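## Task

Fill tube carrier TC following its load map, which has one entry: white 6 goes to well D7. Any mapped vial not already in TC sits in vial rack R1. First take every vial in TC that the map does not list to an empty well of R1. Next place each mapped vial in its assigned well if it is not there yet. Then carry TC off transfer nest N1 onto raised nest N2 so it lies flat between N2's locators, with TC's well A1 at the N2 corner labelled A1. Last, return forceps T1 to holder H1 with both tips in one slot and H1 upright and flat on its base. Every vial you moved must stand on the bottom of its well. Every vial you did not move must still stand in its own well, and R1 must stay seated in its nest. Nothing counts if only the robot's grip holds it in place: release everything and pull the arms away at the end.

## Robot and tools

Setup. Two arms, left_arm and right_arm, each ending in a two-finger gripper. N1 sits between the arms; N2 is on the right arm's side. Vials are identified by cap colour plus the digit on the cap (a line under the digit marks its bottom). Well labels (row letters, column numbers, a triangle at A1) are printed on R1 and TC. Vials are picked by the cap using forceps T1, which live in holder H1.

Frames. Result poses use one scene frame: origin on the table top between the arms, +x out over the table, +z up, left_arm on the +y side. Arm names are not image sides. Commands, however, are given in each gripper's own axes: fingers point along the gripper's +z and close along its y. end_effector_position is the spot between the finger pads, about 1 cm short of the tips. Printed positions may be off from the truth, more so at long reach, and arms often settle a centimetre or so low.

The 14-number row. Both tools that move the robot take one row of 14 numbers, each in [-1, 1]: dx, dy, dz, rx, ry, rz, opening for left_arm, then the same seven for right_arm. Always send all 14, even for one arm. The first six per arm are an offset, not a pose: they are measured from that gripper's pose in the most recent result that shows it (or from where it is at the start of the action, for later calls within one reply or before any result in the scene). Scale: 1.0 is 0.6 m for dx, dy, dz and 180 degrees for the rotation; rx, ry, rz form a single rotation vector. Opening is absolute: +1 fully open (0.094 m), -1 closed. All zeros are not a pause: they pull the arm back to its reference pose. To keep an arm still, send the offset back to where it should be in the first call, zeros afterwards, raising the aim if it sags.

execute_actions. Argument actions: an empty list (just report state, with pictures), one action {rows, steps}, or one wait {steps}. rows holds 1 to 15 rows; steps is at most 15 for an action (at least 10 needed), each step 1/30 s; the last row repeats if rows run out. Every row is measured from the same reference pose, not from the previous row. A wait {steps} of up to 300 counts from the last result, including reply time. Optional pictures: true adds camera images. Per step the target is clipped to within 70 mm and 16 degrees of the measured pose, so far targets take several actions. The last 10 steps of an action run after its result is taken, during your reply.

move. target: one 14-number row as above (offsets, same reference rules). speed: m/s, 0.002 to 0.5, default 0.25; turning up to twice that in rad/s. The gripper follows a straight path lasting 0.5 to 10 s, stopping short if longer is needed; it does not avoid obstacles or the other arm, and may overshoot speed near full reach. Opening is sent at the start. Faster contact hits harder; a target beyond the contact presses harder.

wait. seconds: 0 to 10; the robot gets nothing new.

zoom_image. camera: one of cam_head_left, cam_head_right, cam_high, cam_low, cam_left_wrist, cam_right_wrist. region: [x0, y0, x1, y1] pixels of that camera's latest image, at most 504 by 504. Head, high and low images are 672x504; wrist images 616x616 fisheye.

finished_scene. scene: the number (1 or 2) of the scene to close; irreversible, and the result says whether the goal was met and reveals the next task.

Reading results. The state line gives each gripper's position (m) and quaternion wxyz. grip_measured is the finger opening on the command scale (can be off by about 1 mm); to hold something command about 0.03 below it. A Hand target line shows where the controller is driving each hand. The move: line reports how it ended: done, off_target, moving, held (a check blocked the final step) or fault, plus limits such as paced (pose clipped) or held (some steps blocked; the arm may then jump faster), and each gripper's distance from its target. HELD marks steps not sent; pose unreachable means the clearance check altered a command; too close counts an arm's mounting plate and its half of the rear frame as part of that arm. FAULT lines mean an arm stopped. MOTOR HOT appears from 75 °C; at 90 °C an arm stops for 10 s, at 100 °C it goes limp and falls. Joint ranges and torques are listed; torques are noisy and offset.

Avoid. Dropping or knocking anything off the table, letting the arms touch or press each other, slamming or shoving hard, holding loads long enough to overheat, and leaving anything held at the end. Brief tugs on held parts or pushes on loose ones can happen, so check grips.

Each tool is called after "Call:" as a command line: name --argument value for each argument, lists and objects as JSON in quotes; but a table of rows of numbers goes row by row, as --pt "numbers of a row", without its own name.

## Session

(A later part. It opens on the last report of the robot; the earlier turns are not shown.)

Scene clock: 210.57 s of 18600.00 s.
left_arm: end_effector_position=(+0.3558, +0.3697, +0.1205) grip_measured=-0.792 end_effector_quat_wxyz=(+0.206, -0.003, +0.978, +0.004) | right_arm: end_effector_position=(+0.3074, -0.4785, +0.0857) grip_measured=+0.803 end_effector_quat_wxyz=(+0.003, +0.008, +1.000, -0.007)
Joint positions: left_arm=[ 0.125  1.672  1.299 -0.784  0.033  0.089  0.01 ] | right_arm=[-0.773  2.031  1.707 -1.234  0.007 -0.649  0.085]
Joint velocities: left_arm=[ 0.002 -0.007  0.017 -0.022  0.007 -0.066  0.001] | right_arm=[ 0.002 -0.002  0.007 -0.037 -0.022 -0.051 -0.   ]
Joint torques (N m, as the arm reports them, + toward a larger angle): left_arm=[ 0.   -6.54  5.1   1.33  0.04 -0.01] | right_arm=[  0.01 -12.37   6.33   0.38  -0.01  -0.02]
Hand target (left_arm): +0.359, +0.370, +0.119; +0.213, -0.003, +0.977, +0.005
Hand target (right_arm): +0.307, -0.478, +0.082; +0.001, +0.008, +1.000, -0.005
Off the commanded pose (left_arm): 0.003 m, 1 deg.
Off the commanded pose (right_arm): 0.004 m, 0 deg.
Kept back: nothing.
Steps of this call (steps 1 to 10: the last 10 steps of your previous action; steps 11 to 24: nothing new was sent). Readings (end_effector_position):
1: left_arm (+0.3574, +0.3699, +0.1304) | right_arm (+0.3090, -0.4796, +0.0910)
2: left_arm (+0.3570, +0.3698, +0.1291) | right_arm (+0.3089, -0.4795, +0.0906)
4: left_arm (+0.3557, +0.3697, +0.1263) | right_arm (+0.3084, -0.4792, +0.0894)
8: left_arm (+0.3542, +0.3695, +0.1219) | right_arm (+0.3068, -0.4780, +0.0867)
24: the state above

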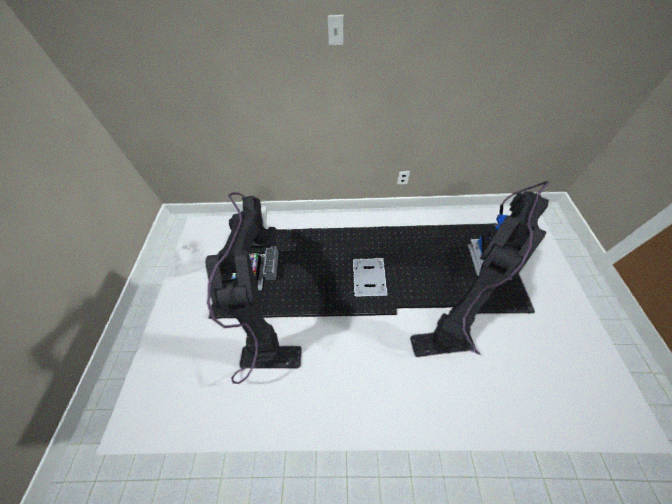

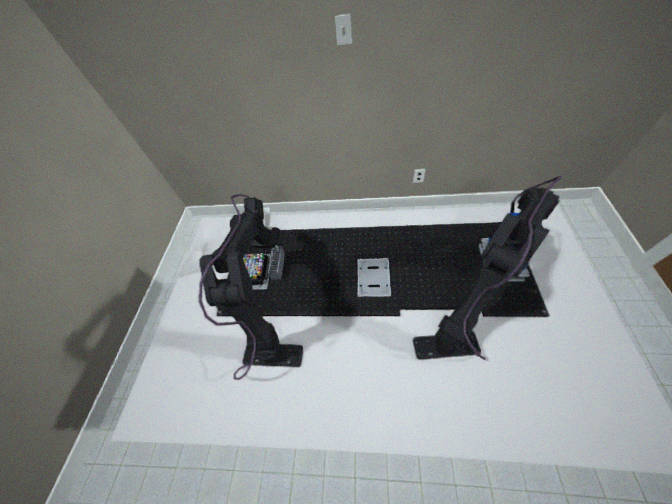

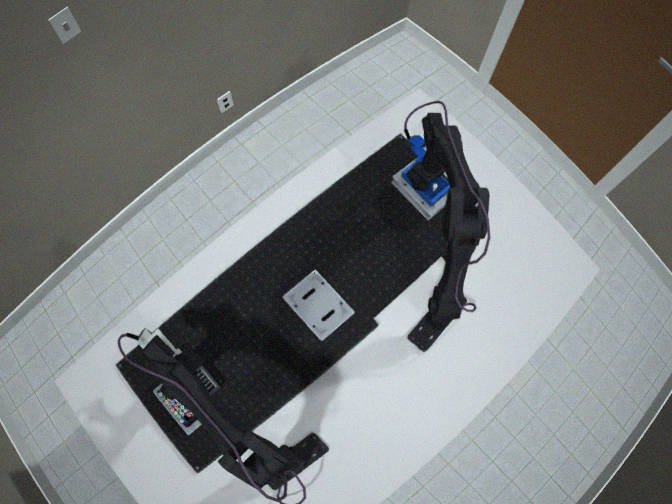

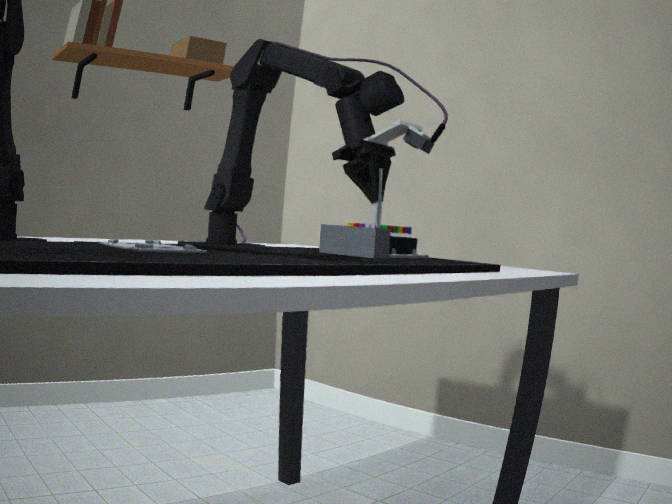

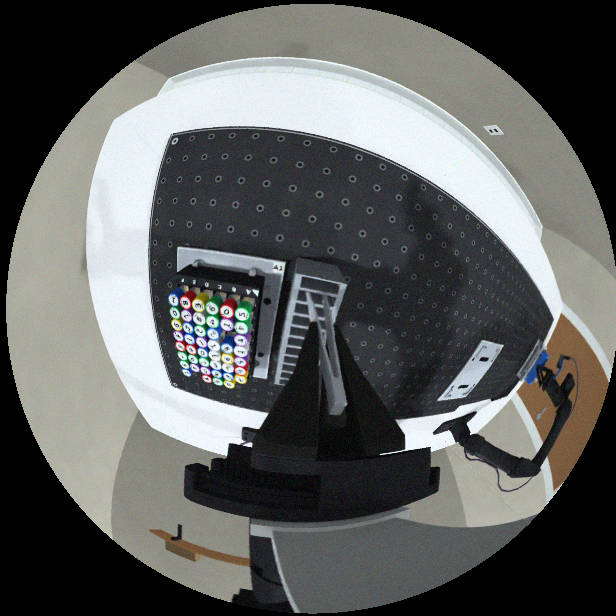

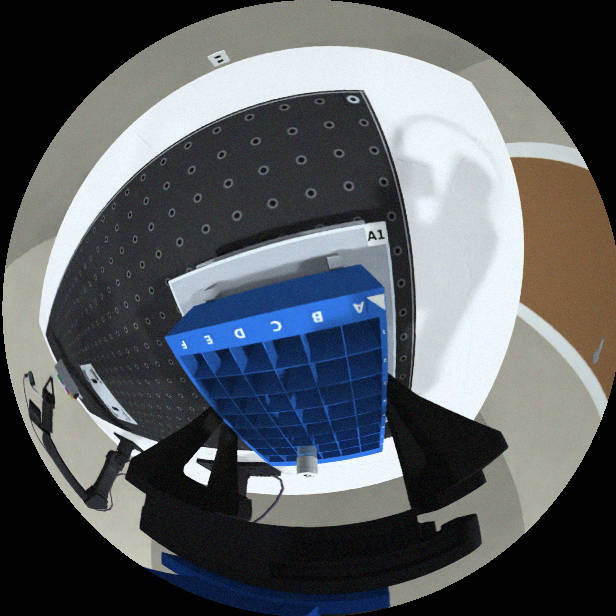

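Call:
execute_actions --actions '[{"rows":[ [-0.0009,0.0003,0.0053,-0.0004,-0.0035,0.0001,-0.79,0.0036,0.0028,0.0083,-0.0020,0.0025,0,0.78], [-0.0008,0.0003,0.0056,-0.0004,-0.0036,0.0001,-0.79,0.0036,0.0028,0.0091,-0.0019,0.0024,0,0.78], [-0.0007,0.0003,0.0059,-0.0004,-0.0036,0.0001,-0.79,0.0036,0.0028,0.0100,-0.0019,0.0024,0,0.78], [-0.0006,0.0003,0.0062,-0.0004,-0.0037,0.0001,-0.79,0.0036,0.0028,0.0108,-0.0018,0.0023,0,0.78], [-0.0005,0.0003,0.0065,-0.0004,-0.0037,0.0001,-0.79,0.0036,0.0028,0.0116,-0.0018,0.0022,0,0.78], [-0.0004,0.0003,0.0068,-0.0004,-0.0038,0.0001,-0.79,0.0036,0.0028,0.0124,-0.0017,0.0021,0,0.78], [-0.0003,0.0003,0.0071,-0.0004,-0.0039,0.0001,-0.79,0.0036,0.0028,0.0133,-0.0017,0.0021,0,0.78], [-0.0002,0.0003,0.0074,-0.0004,-0.0039,0.0001,-0.79,0.0036,0.0028,0.0141,-0.0016,0.0020,0,0.78], [-0.0001,0.0003,0.0077,-0.0004,-0.0040,0.0001,-0.79,0.0036,0.0028,0.0149,-0.0015,0.0019,0,0.78], [0.0001,0.0003,0.0081,-0.0005,-0.0041,0.0002,-0.79,0.0036,0.0028,0.0158,-0.0015,0.0019,0,0.78], [0.0001,0.0003,0.0081,-0.0005,-0.0041,0.0002,-0.79,0.0036,0.0028,0.0166,-0.0014,0.0018,0,0.78], [0.0001,0.0003,0.0081,-0.0005,-0.0041,0.0002,-0.79,0.0036,0.0028,0.0174,-0.0014,0.0017,0,0.78], [0.0001,0.0003,0.0081,-0.0005,-0.0041,0.0002,-0.79,0.0036,0.0028,0.0182,-0.0013,0.0016,0,0.78], [0.0001,0.0003,0.0081,-0.0005,-0.0041,0.0002,-0.79,0.0036,0.0028,0.0191,-0.0013,0.0016,0,0.78], [0.0001,0.0003,0.0081,-0.0005,-0.0041,0.0002,-0.79,0.0036,0.0028,0.0199,-0.0012,0.0015,0,0.78] ],"steps":15}]'

Call:
execute_actions --actions '[{"steps":24}]' --pictures true

Call:
zoom_image --camera "cam_right_wrist" --region '[150, 200, 420, 400]'

Call:
zoom_image --camera "cam_high" --region '[385, 150, 465, 230]'

Scene clock: 212.37 s of 18600.00 s.
left_arm: end_effector_position=(+0.3562, +0.3697, +0.1206) grip_measured=-0.792 end_effector_quat_wxyz=(+0.207, -0.003, +0.978, +0.004) | right_arm: end_effector_position=(+0.3073, -0.4784, +0.0847) grip_measured=+0.803 end_effector_quat_wxyz=(+0.003, +0.008, +1.000, -0.007)
Joint positions: left_arm=[ 0.125  1.672  1.299 -0.782  0.033  0.089  0.01 ] | right_arm=[-0.773  2.031  1.703 -1.23   0.007 -0.649  0.085]
Joint velocities: left_arm=[-0.017 -0.017  0.012 -0.037 -0.051 -0.066 -0.001] | right_arm=[ 0.002  0.007 -0.081  0.007  0.022 -0.007 -0.   ]
Joint torques (N m, as the arm reports them, + toward a larger angle): left_arm=[-0.01 -6.61  4.4   1.31  0.03  0.  ] | right_arm=[  0.06 -12.46   6.04   0.36  -0.02  -0.03]
Steps of this call (steps 1 to 49: nothing new was sent; steps 50 to 54: the first 5 steps of this action). Readings (end_effector_position):
50: left_arm (+0.3559, +0.3697, +0.1205) | right_arm (+0.3074, -0.4785, +0.0857)
51: left_arm (+0.3559, +0.3697, +0.1205) | right_arm (+0.3074, -0.4785, +0.0857)
53: left_arm (+0.3561, +0.3697, +0.1206) | right_arm (+0.3075, -0.4786, +0.0853)
54: the state above

Scene clock: 213.17 s of 18600.00 s.
left_arm: end_effector_position=(+0.3551, +0.3696, +0.1171) grip_measured=-0.792 end_effector_quat_wxyz=(+0.206, -0.003, +0.979, +0.004) | right_arm: end_effector_position=(+0.3071, -0.4786, +0.0791) grip_measured=+0.803 end_effector_quat_wxyz=(+0.003, +0.008, +1.000, -0.008)
Joint positions: left_arm=[ 0.125  1.672  1.286 -0.772  0.033  0.089  0.01 ] | right_arm=[-0.773  2.031  1.68  -1.206  0.008 -0.649  0.085]
Joint velocities: left_arm=[-0.002 -0.017 -0.007  0.037  0.066 -0.007 -0.001] | right_arm=[-0.002  0.002  0.002  0.066 -0.095  0.037  0.   ]
Joint torques (N m, as the arm reports them, + toward a larger angle): left_arm=[ 0.   -6.66  5.04  1.33  0.02 -0.02] | right_arm=[  0.03 -12.42   5.85   0.41  -0.01  -0.03]
Hand target (left_arm): +0.358, +0.370, +0.116; +0.212, -0.003, +0.977, +0.005
Hand target (right_arm): +0.306, -0.477, +0.074; +0.001, +0.008, +1.000, -0.005
Off the commanded pose (left_arm): 0.003 m, 1 deg.
Off the commanded pose (right_arm): 0.006 m, 0 deg.
Kept back: nothing.
Steps of this call (steps 1 to 10: the last 10 steps of your previous action; steps 11 to 24: nothing new was sent). Readings (end_effector_position):
1: left_arm (+0.3563, +0.3698, +0.1207) | right_arm (+0.3072, -0.4784, +0.0839)
2: left_arm (+0.3565, +0.3698, +0.1208) | right_arm (+0.3071, -0.4786, +0.0830)
4: left_arm (+0.3564, +0.3698, +0.1198) | right_arm (+0.3071, -0.4785, +0.0817)
8: left_arm (+0.3544, +0.3696, +0.1168) | right_arm (+0.3071, -0.4786, +0.0797)
24: the state above

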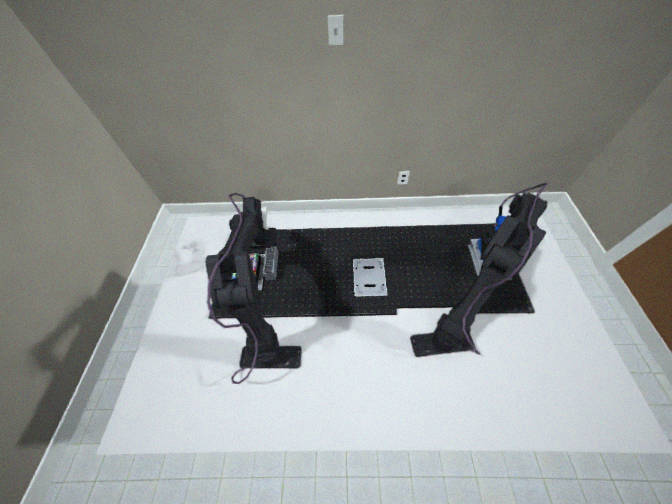

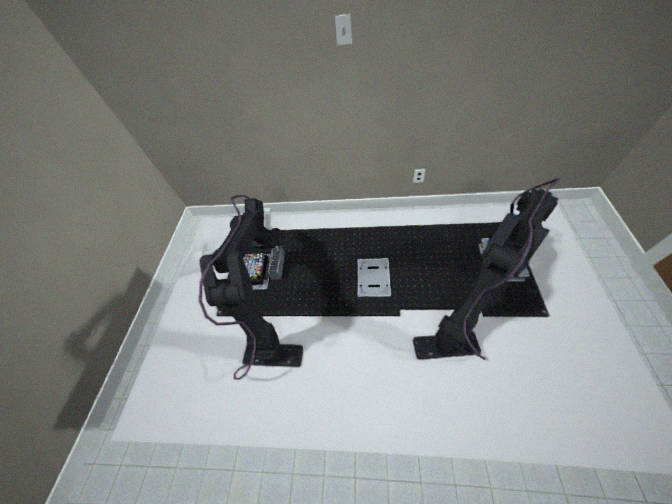

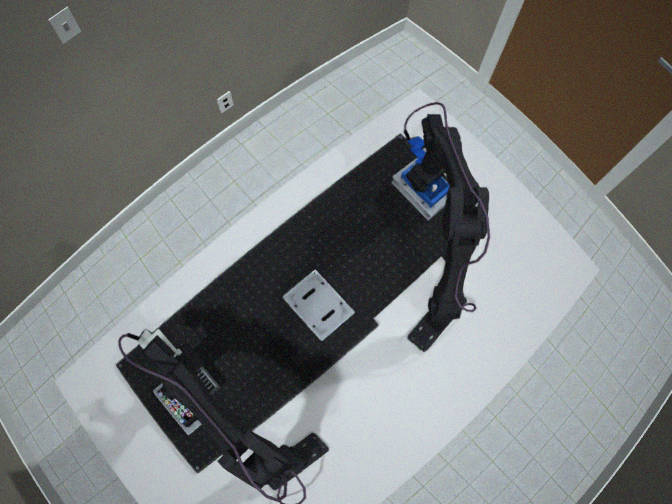

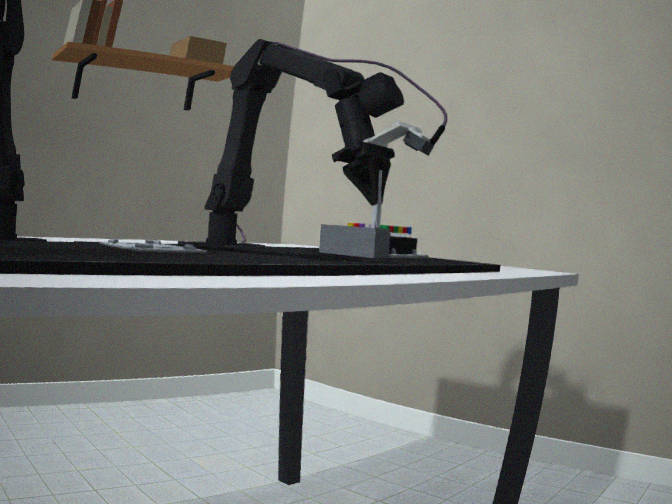

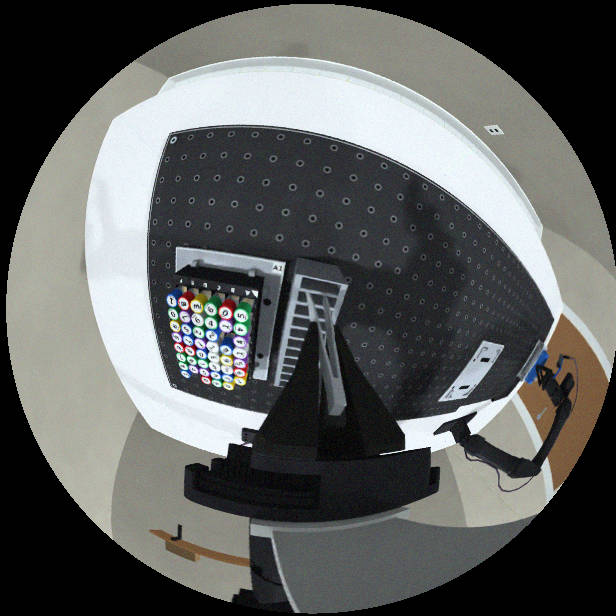

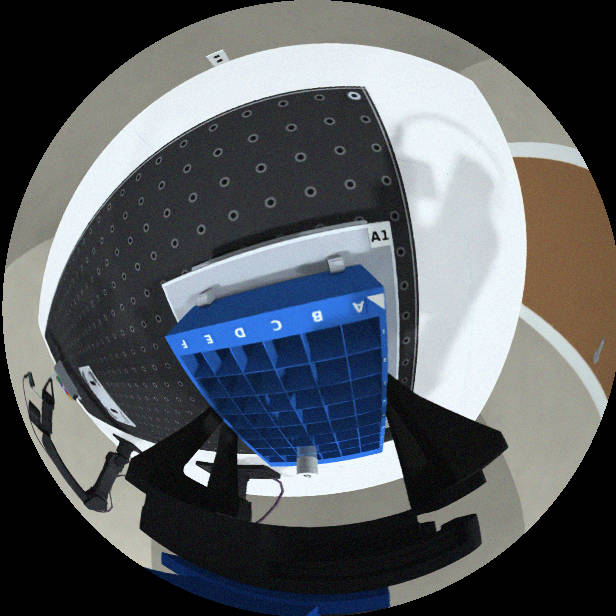

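Region (150, 200, 420, 400) of cam_right_wrist's 616x616 image, scaled by 1.867, with more detail than that image has; it fills the top 373 rows of this view, and the rest is white.

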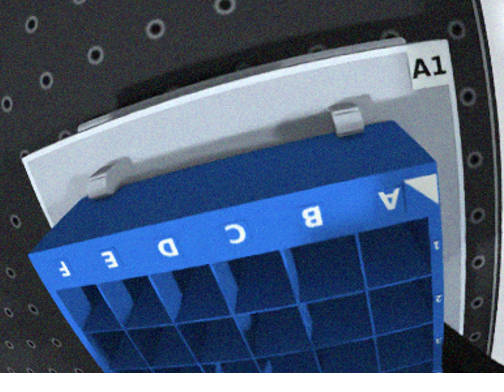

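Region (385, 150, 465, 230) of cam_high's 672x504 image, scaled by 6.300, with more detail than that image has.

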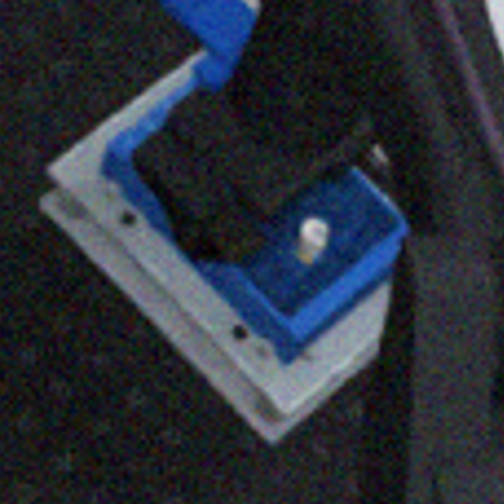

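Call:
execute_actions --actions '[{"rows":[ [0,0,0,0,0,0,-0.78,0,0,0,0,0,0,0.795], [0,0,0,0,0,0,-0.77,0,0,0,0,0,0,0.805], [0,0,0,0,0,0,-0.76,0,0,0,0,0,0,0.815], [0,0,0,0,0,0,-0.745,0,0,0,0,0,0,0.83], [0,0,0,0,0,0,-0.73,0,0,0,0,0,0,0.85], [0,0,0,0,0,0,-0.71,0,0,0,0,0,0,0.87], [0,0,0,0,0,0,-0.68,0,0,0,0,0,0,0.90], [0,0,0,0,0,0,-0.64,0,0,0,0,0,0,0.93], [0,0,0,0,0,0,-0.58,0,0,0,0,0,0,0.96], [0,0,0,0,0,0,-0.50,0,0,0,0,0,0,1], [0,0,0,0,0,0,-0.40,0,0,0,0,0,0,1], [0,0,0,0,0,0,-0.30,0,0,0,0,0,0,1] ],"steps":14}]'

Call:
move --target '[0,0,-0.2,0,0,0,-0.3,0,0,-0.15,0,0,0,1]' --speed 0.12

Scene clock: 214.43 s of 18600.00 s.
left_arm: end_effector_position=(+0.3551, +0.3696, +0.1171) grip_measured=-0.753 end_effector_quat_wxyz=(+0.206, -0.003, +0.979, +0.004) | right_arm: end_effector_position=(+0.3071, -0.4786, +0.0791) grip_measured=+0.826 end_effector_quat_wxyz=(+0.003, +0.008, +1.000, -0.008)
Joint positions: left_arm=[ 0.125  1.672  1.286 -0.772  0.033  0.089  0.012] | right_arm=[-0.773  2.031  1.68  -1.206  0.008 -0.648  0.086]
Joint velocities: left_arm=[ 0.002 -0.007 -0.027 -0.022  0.051  0.081  0.011] | right_arm=[-0.017 -0.002  0.002 -0.022  0.022 -0.037  0.005]
Joint torques (N m, as the arm reports them, + toward a larger angle): left_arm=[ 0.05 -6.59  5.9   1.08  0.05 -0.02] | right_arm=[  0.1  -12.53   7.22   0.32   0.    -0.03]
Steps of this call (steps 1 to 34: nothing new was sent; steps 35 to 38: the first 4 steps of this action). Readings (end_effector_position):
35: left_arm (+0.3551, +0.3696, +0.1171) | right_arm (+0.3071, -0.4786, +0.0791)
36: left_arm (+0.3551, +0.3696, +0.1171) | right_arm (+0.3071, -0.4786, +0.0791)
38: the state above

Scene clock: 216.60 s of 18600.00 s.
left_arm: end_effector_position=(+0.3079, +0.3680, +0.2144) grip_measured=-0.302 end_effector_quat_wxyz=(+0.193, -0.004, +0.981, +0.004) | right_arm: end_effector_position=(+0.3039, -0.4760, +0.1708) grip_measured=+1.000 end_effector_quat_wxyz=(+0.008, +0.008, +1.000, -0.011)
Joint positions: left_arm=[ 0.134  1.535  1.543 -1.192  0.033  0.097  0.033] | right_arm=[-0.773  2.031  2.047 -1.562  0.008 -0.648  0.094]
Joint velocities: left_arm=[-0.002 -0.007 -0.022 -0.007 -0.11   0.095 -0.   ] | right_arm=[ 0.012 -0.002 -0.002 -0.007  0.007  0.081  0.   ]
Joint torques (N m, as the arm reports them, + toward a larger angle): left_arm=[ 0.74 -6.4   7.75  0.91  0.14  0.1 ] | right_arm=[  0.01 -10.72   8.58   0.25   0.01  -0.04]
Hand target (left_arm): +0.307, +0.369, +0.227; +0.206, -0.003, +0.979, +0.004
Hand target (right_arm): +0.305, -0.477, +0.169; +0.004, +0.008, +1.000, -0.008
Off your previous action's commanded pose (left_arm): 0.000 m, 0 deg at its last step (step 10 of this call).
Off your previous action's commanded pose (right_arm): 0.000 m, 0 deg at its last step (step 10 of this call).
Off the commanded pose (left_arm): 0.013 m, 1 deg.
Off the commanded pose (right_arm): 0.003 m, 1 deg.
Kept back: nothing.
move: off_target (left_arm)

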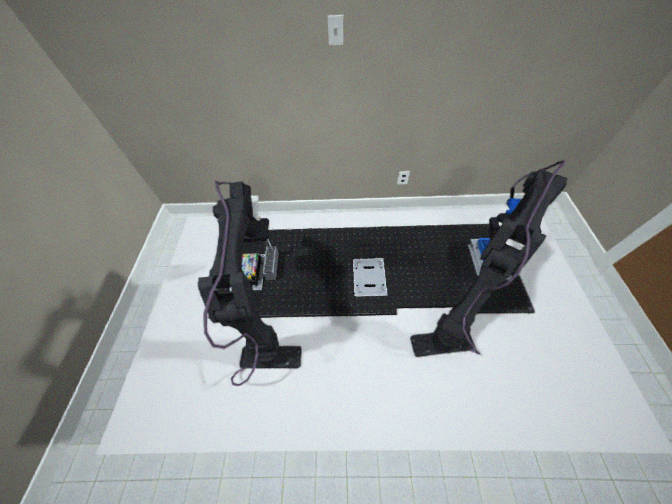

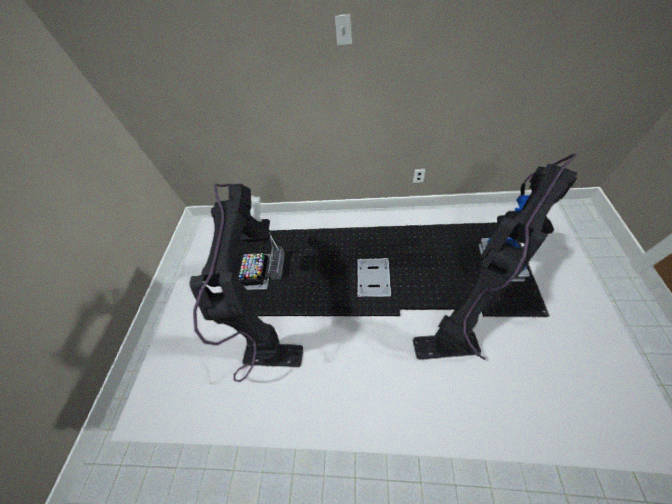

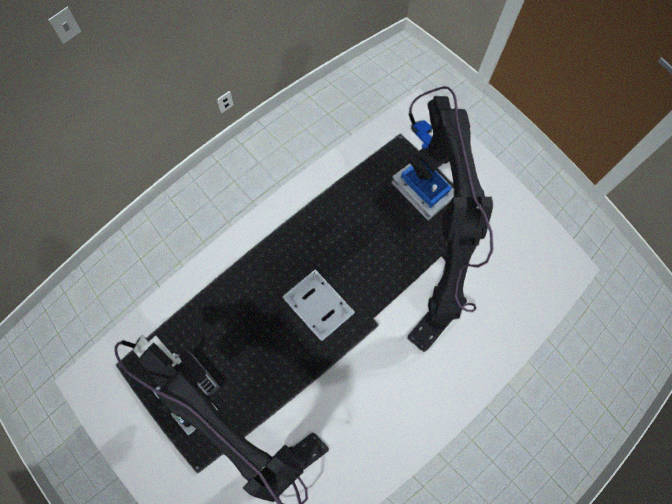

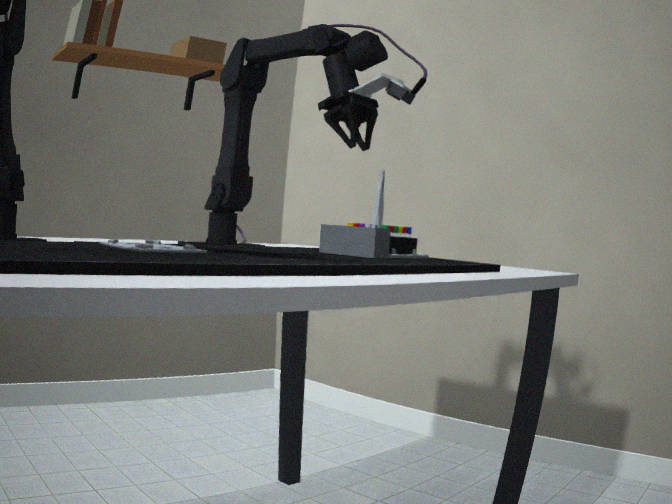

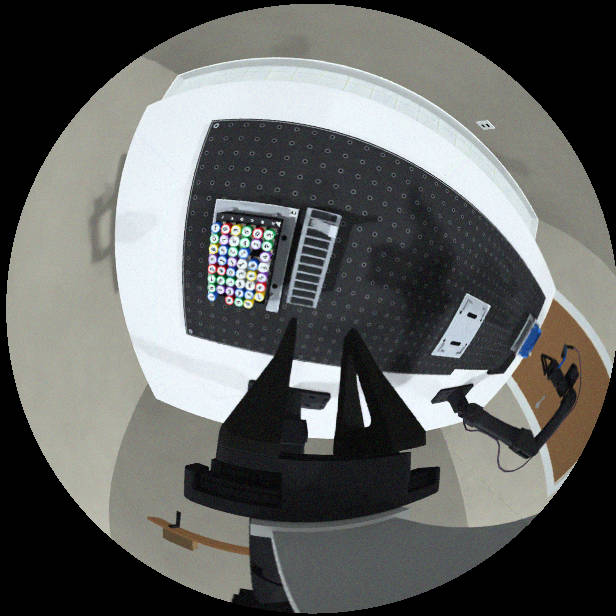

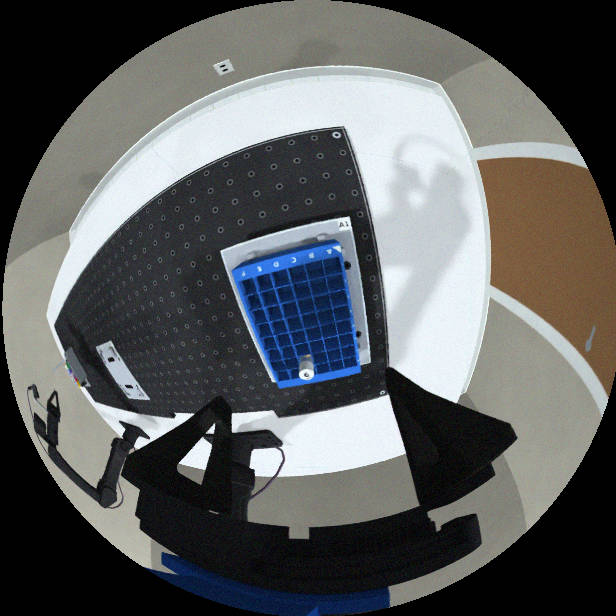

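Call:
zoom_image --camera "cam_right_wrist" --region '[205, 205, 395, 400]'

Call:
zoom_image --camera "cam_left_wrist" --region '[195, 190, 355, 320]'

Call:
zoom_image --camera "cam_high" --region '[385, 150, 465, 230]'

Region (205, 205, 395, 400) of cam_right_wrist's 616x616 image, scaled by 2.585, with more detail than that image has; it fills the left 491 columns of this view, and the rest is white.

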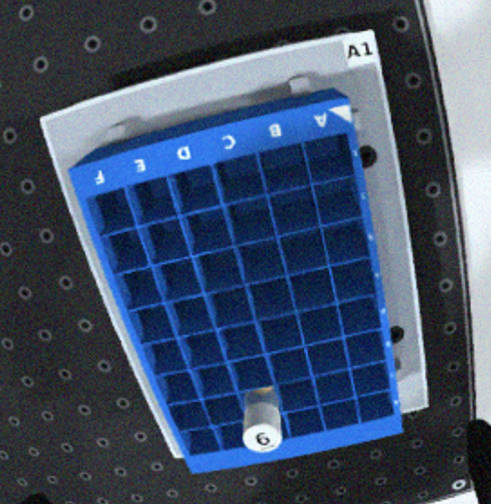

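Region (195, 190, 355, 320) of cam_left_wrist's 616x616 image, scaled by 3.150, with more detail than that image has; it fills the top 410 rows of this view, and the rest is white.

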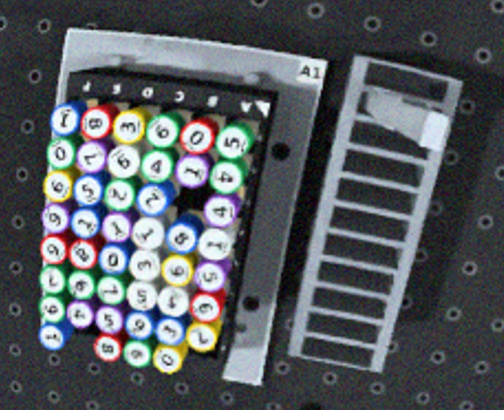

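Region (385, 150, 465, 230) of cam_high's 672x504 image, scaled by 6.300, with more detail than that image has.

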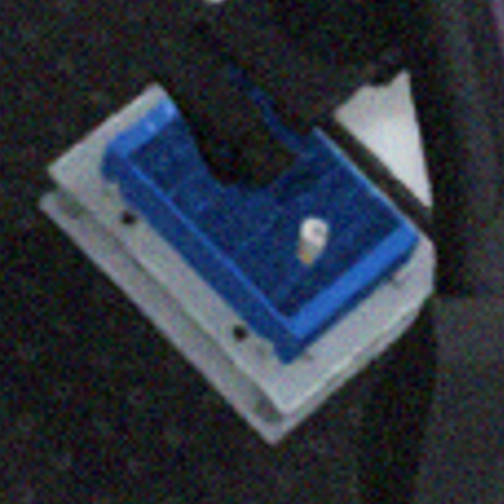

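Call:
finished_scene --scene 1

The scene is finished: the task was done.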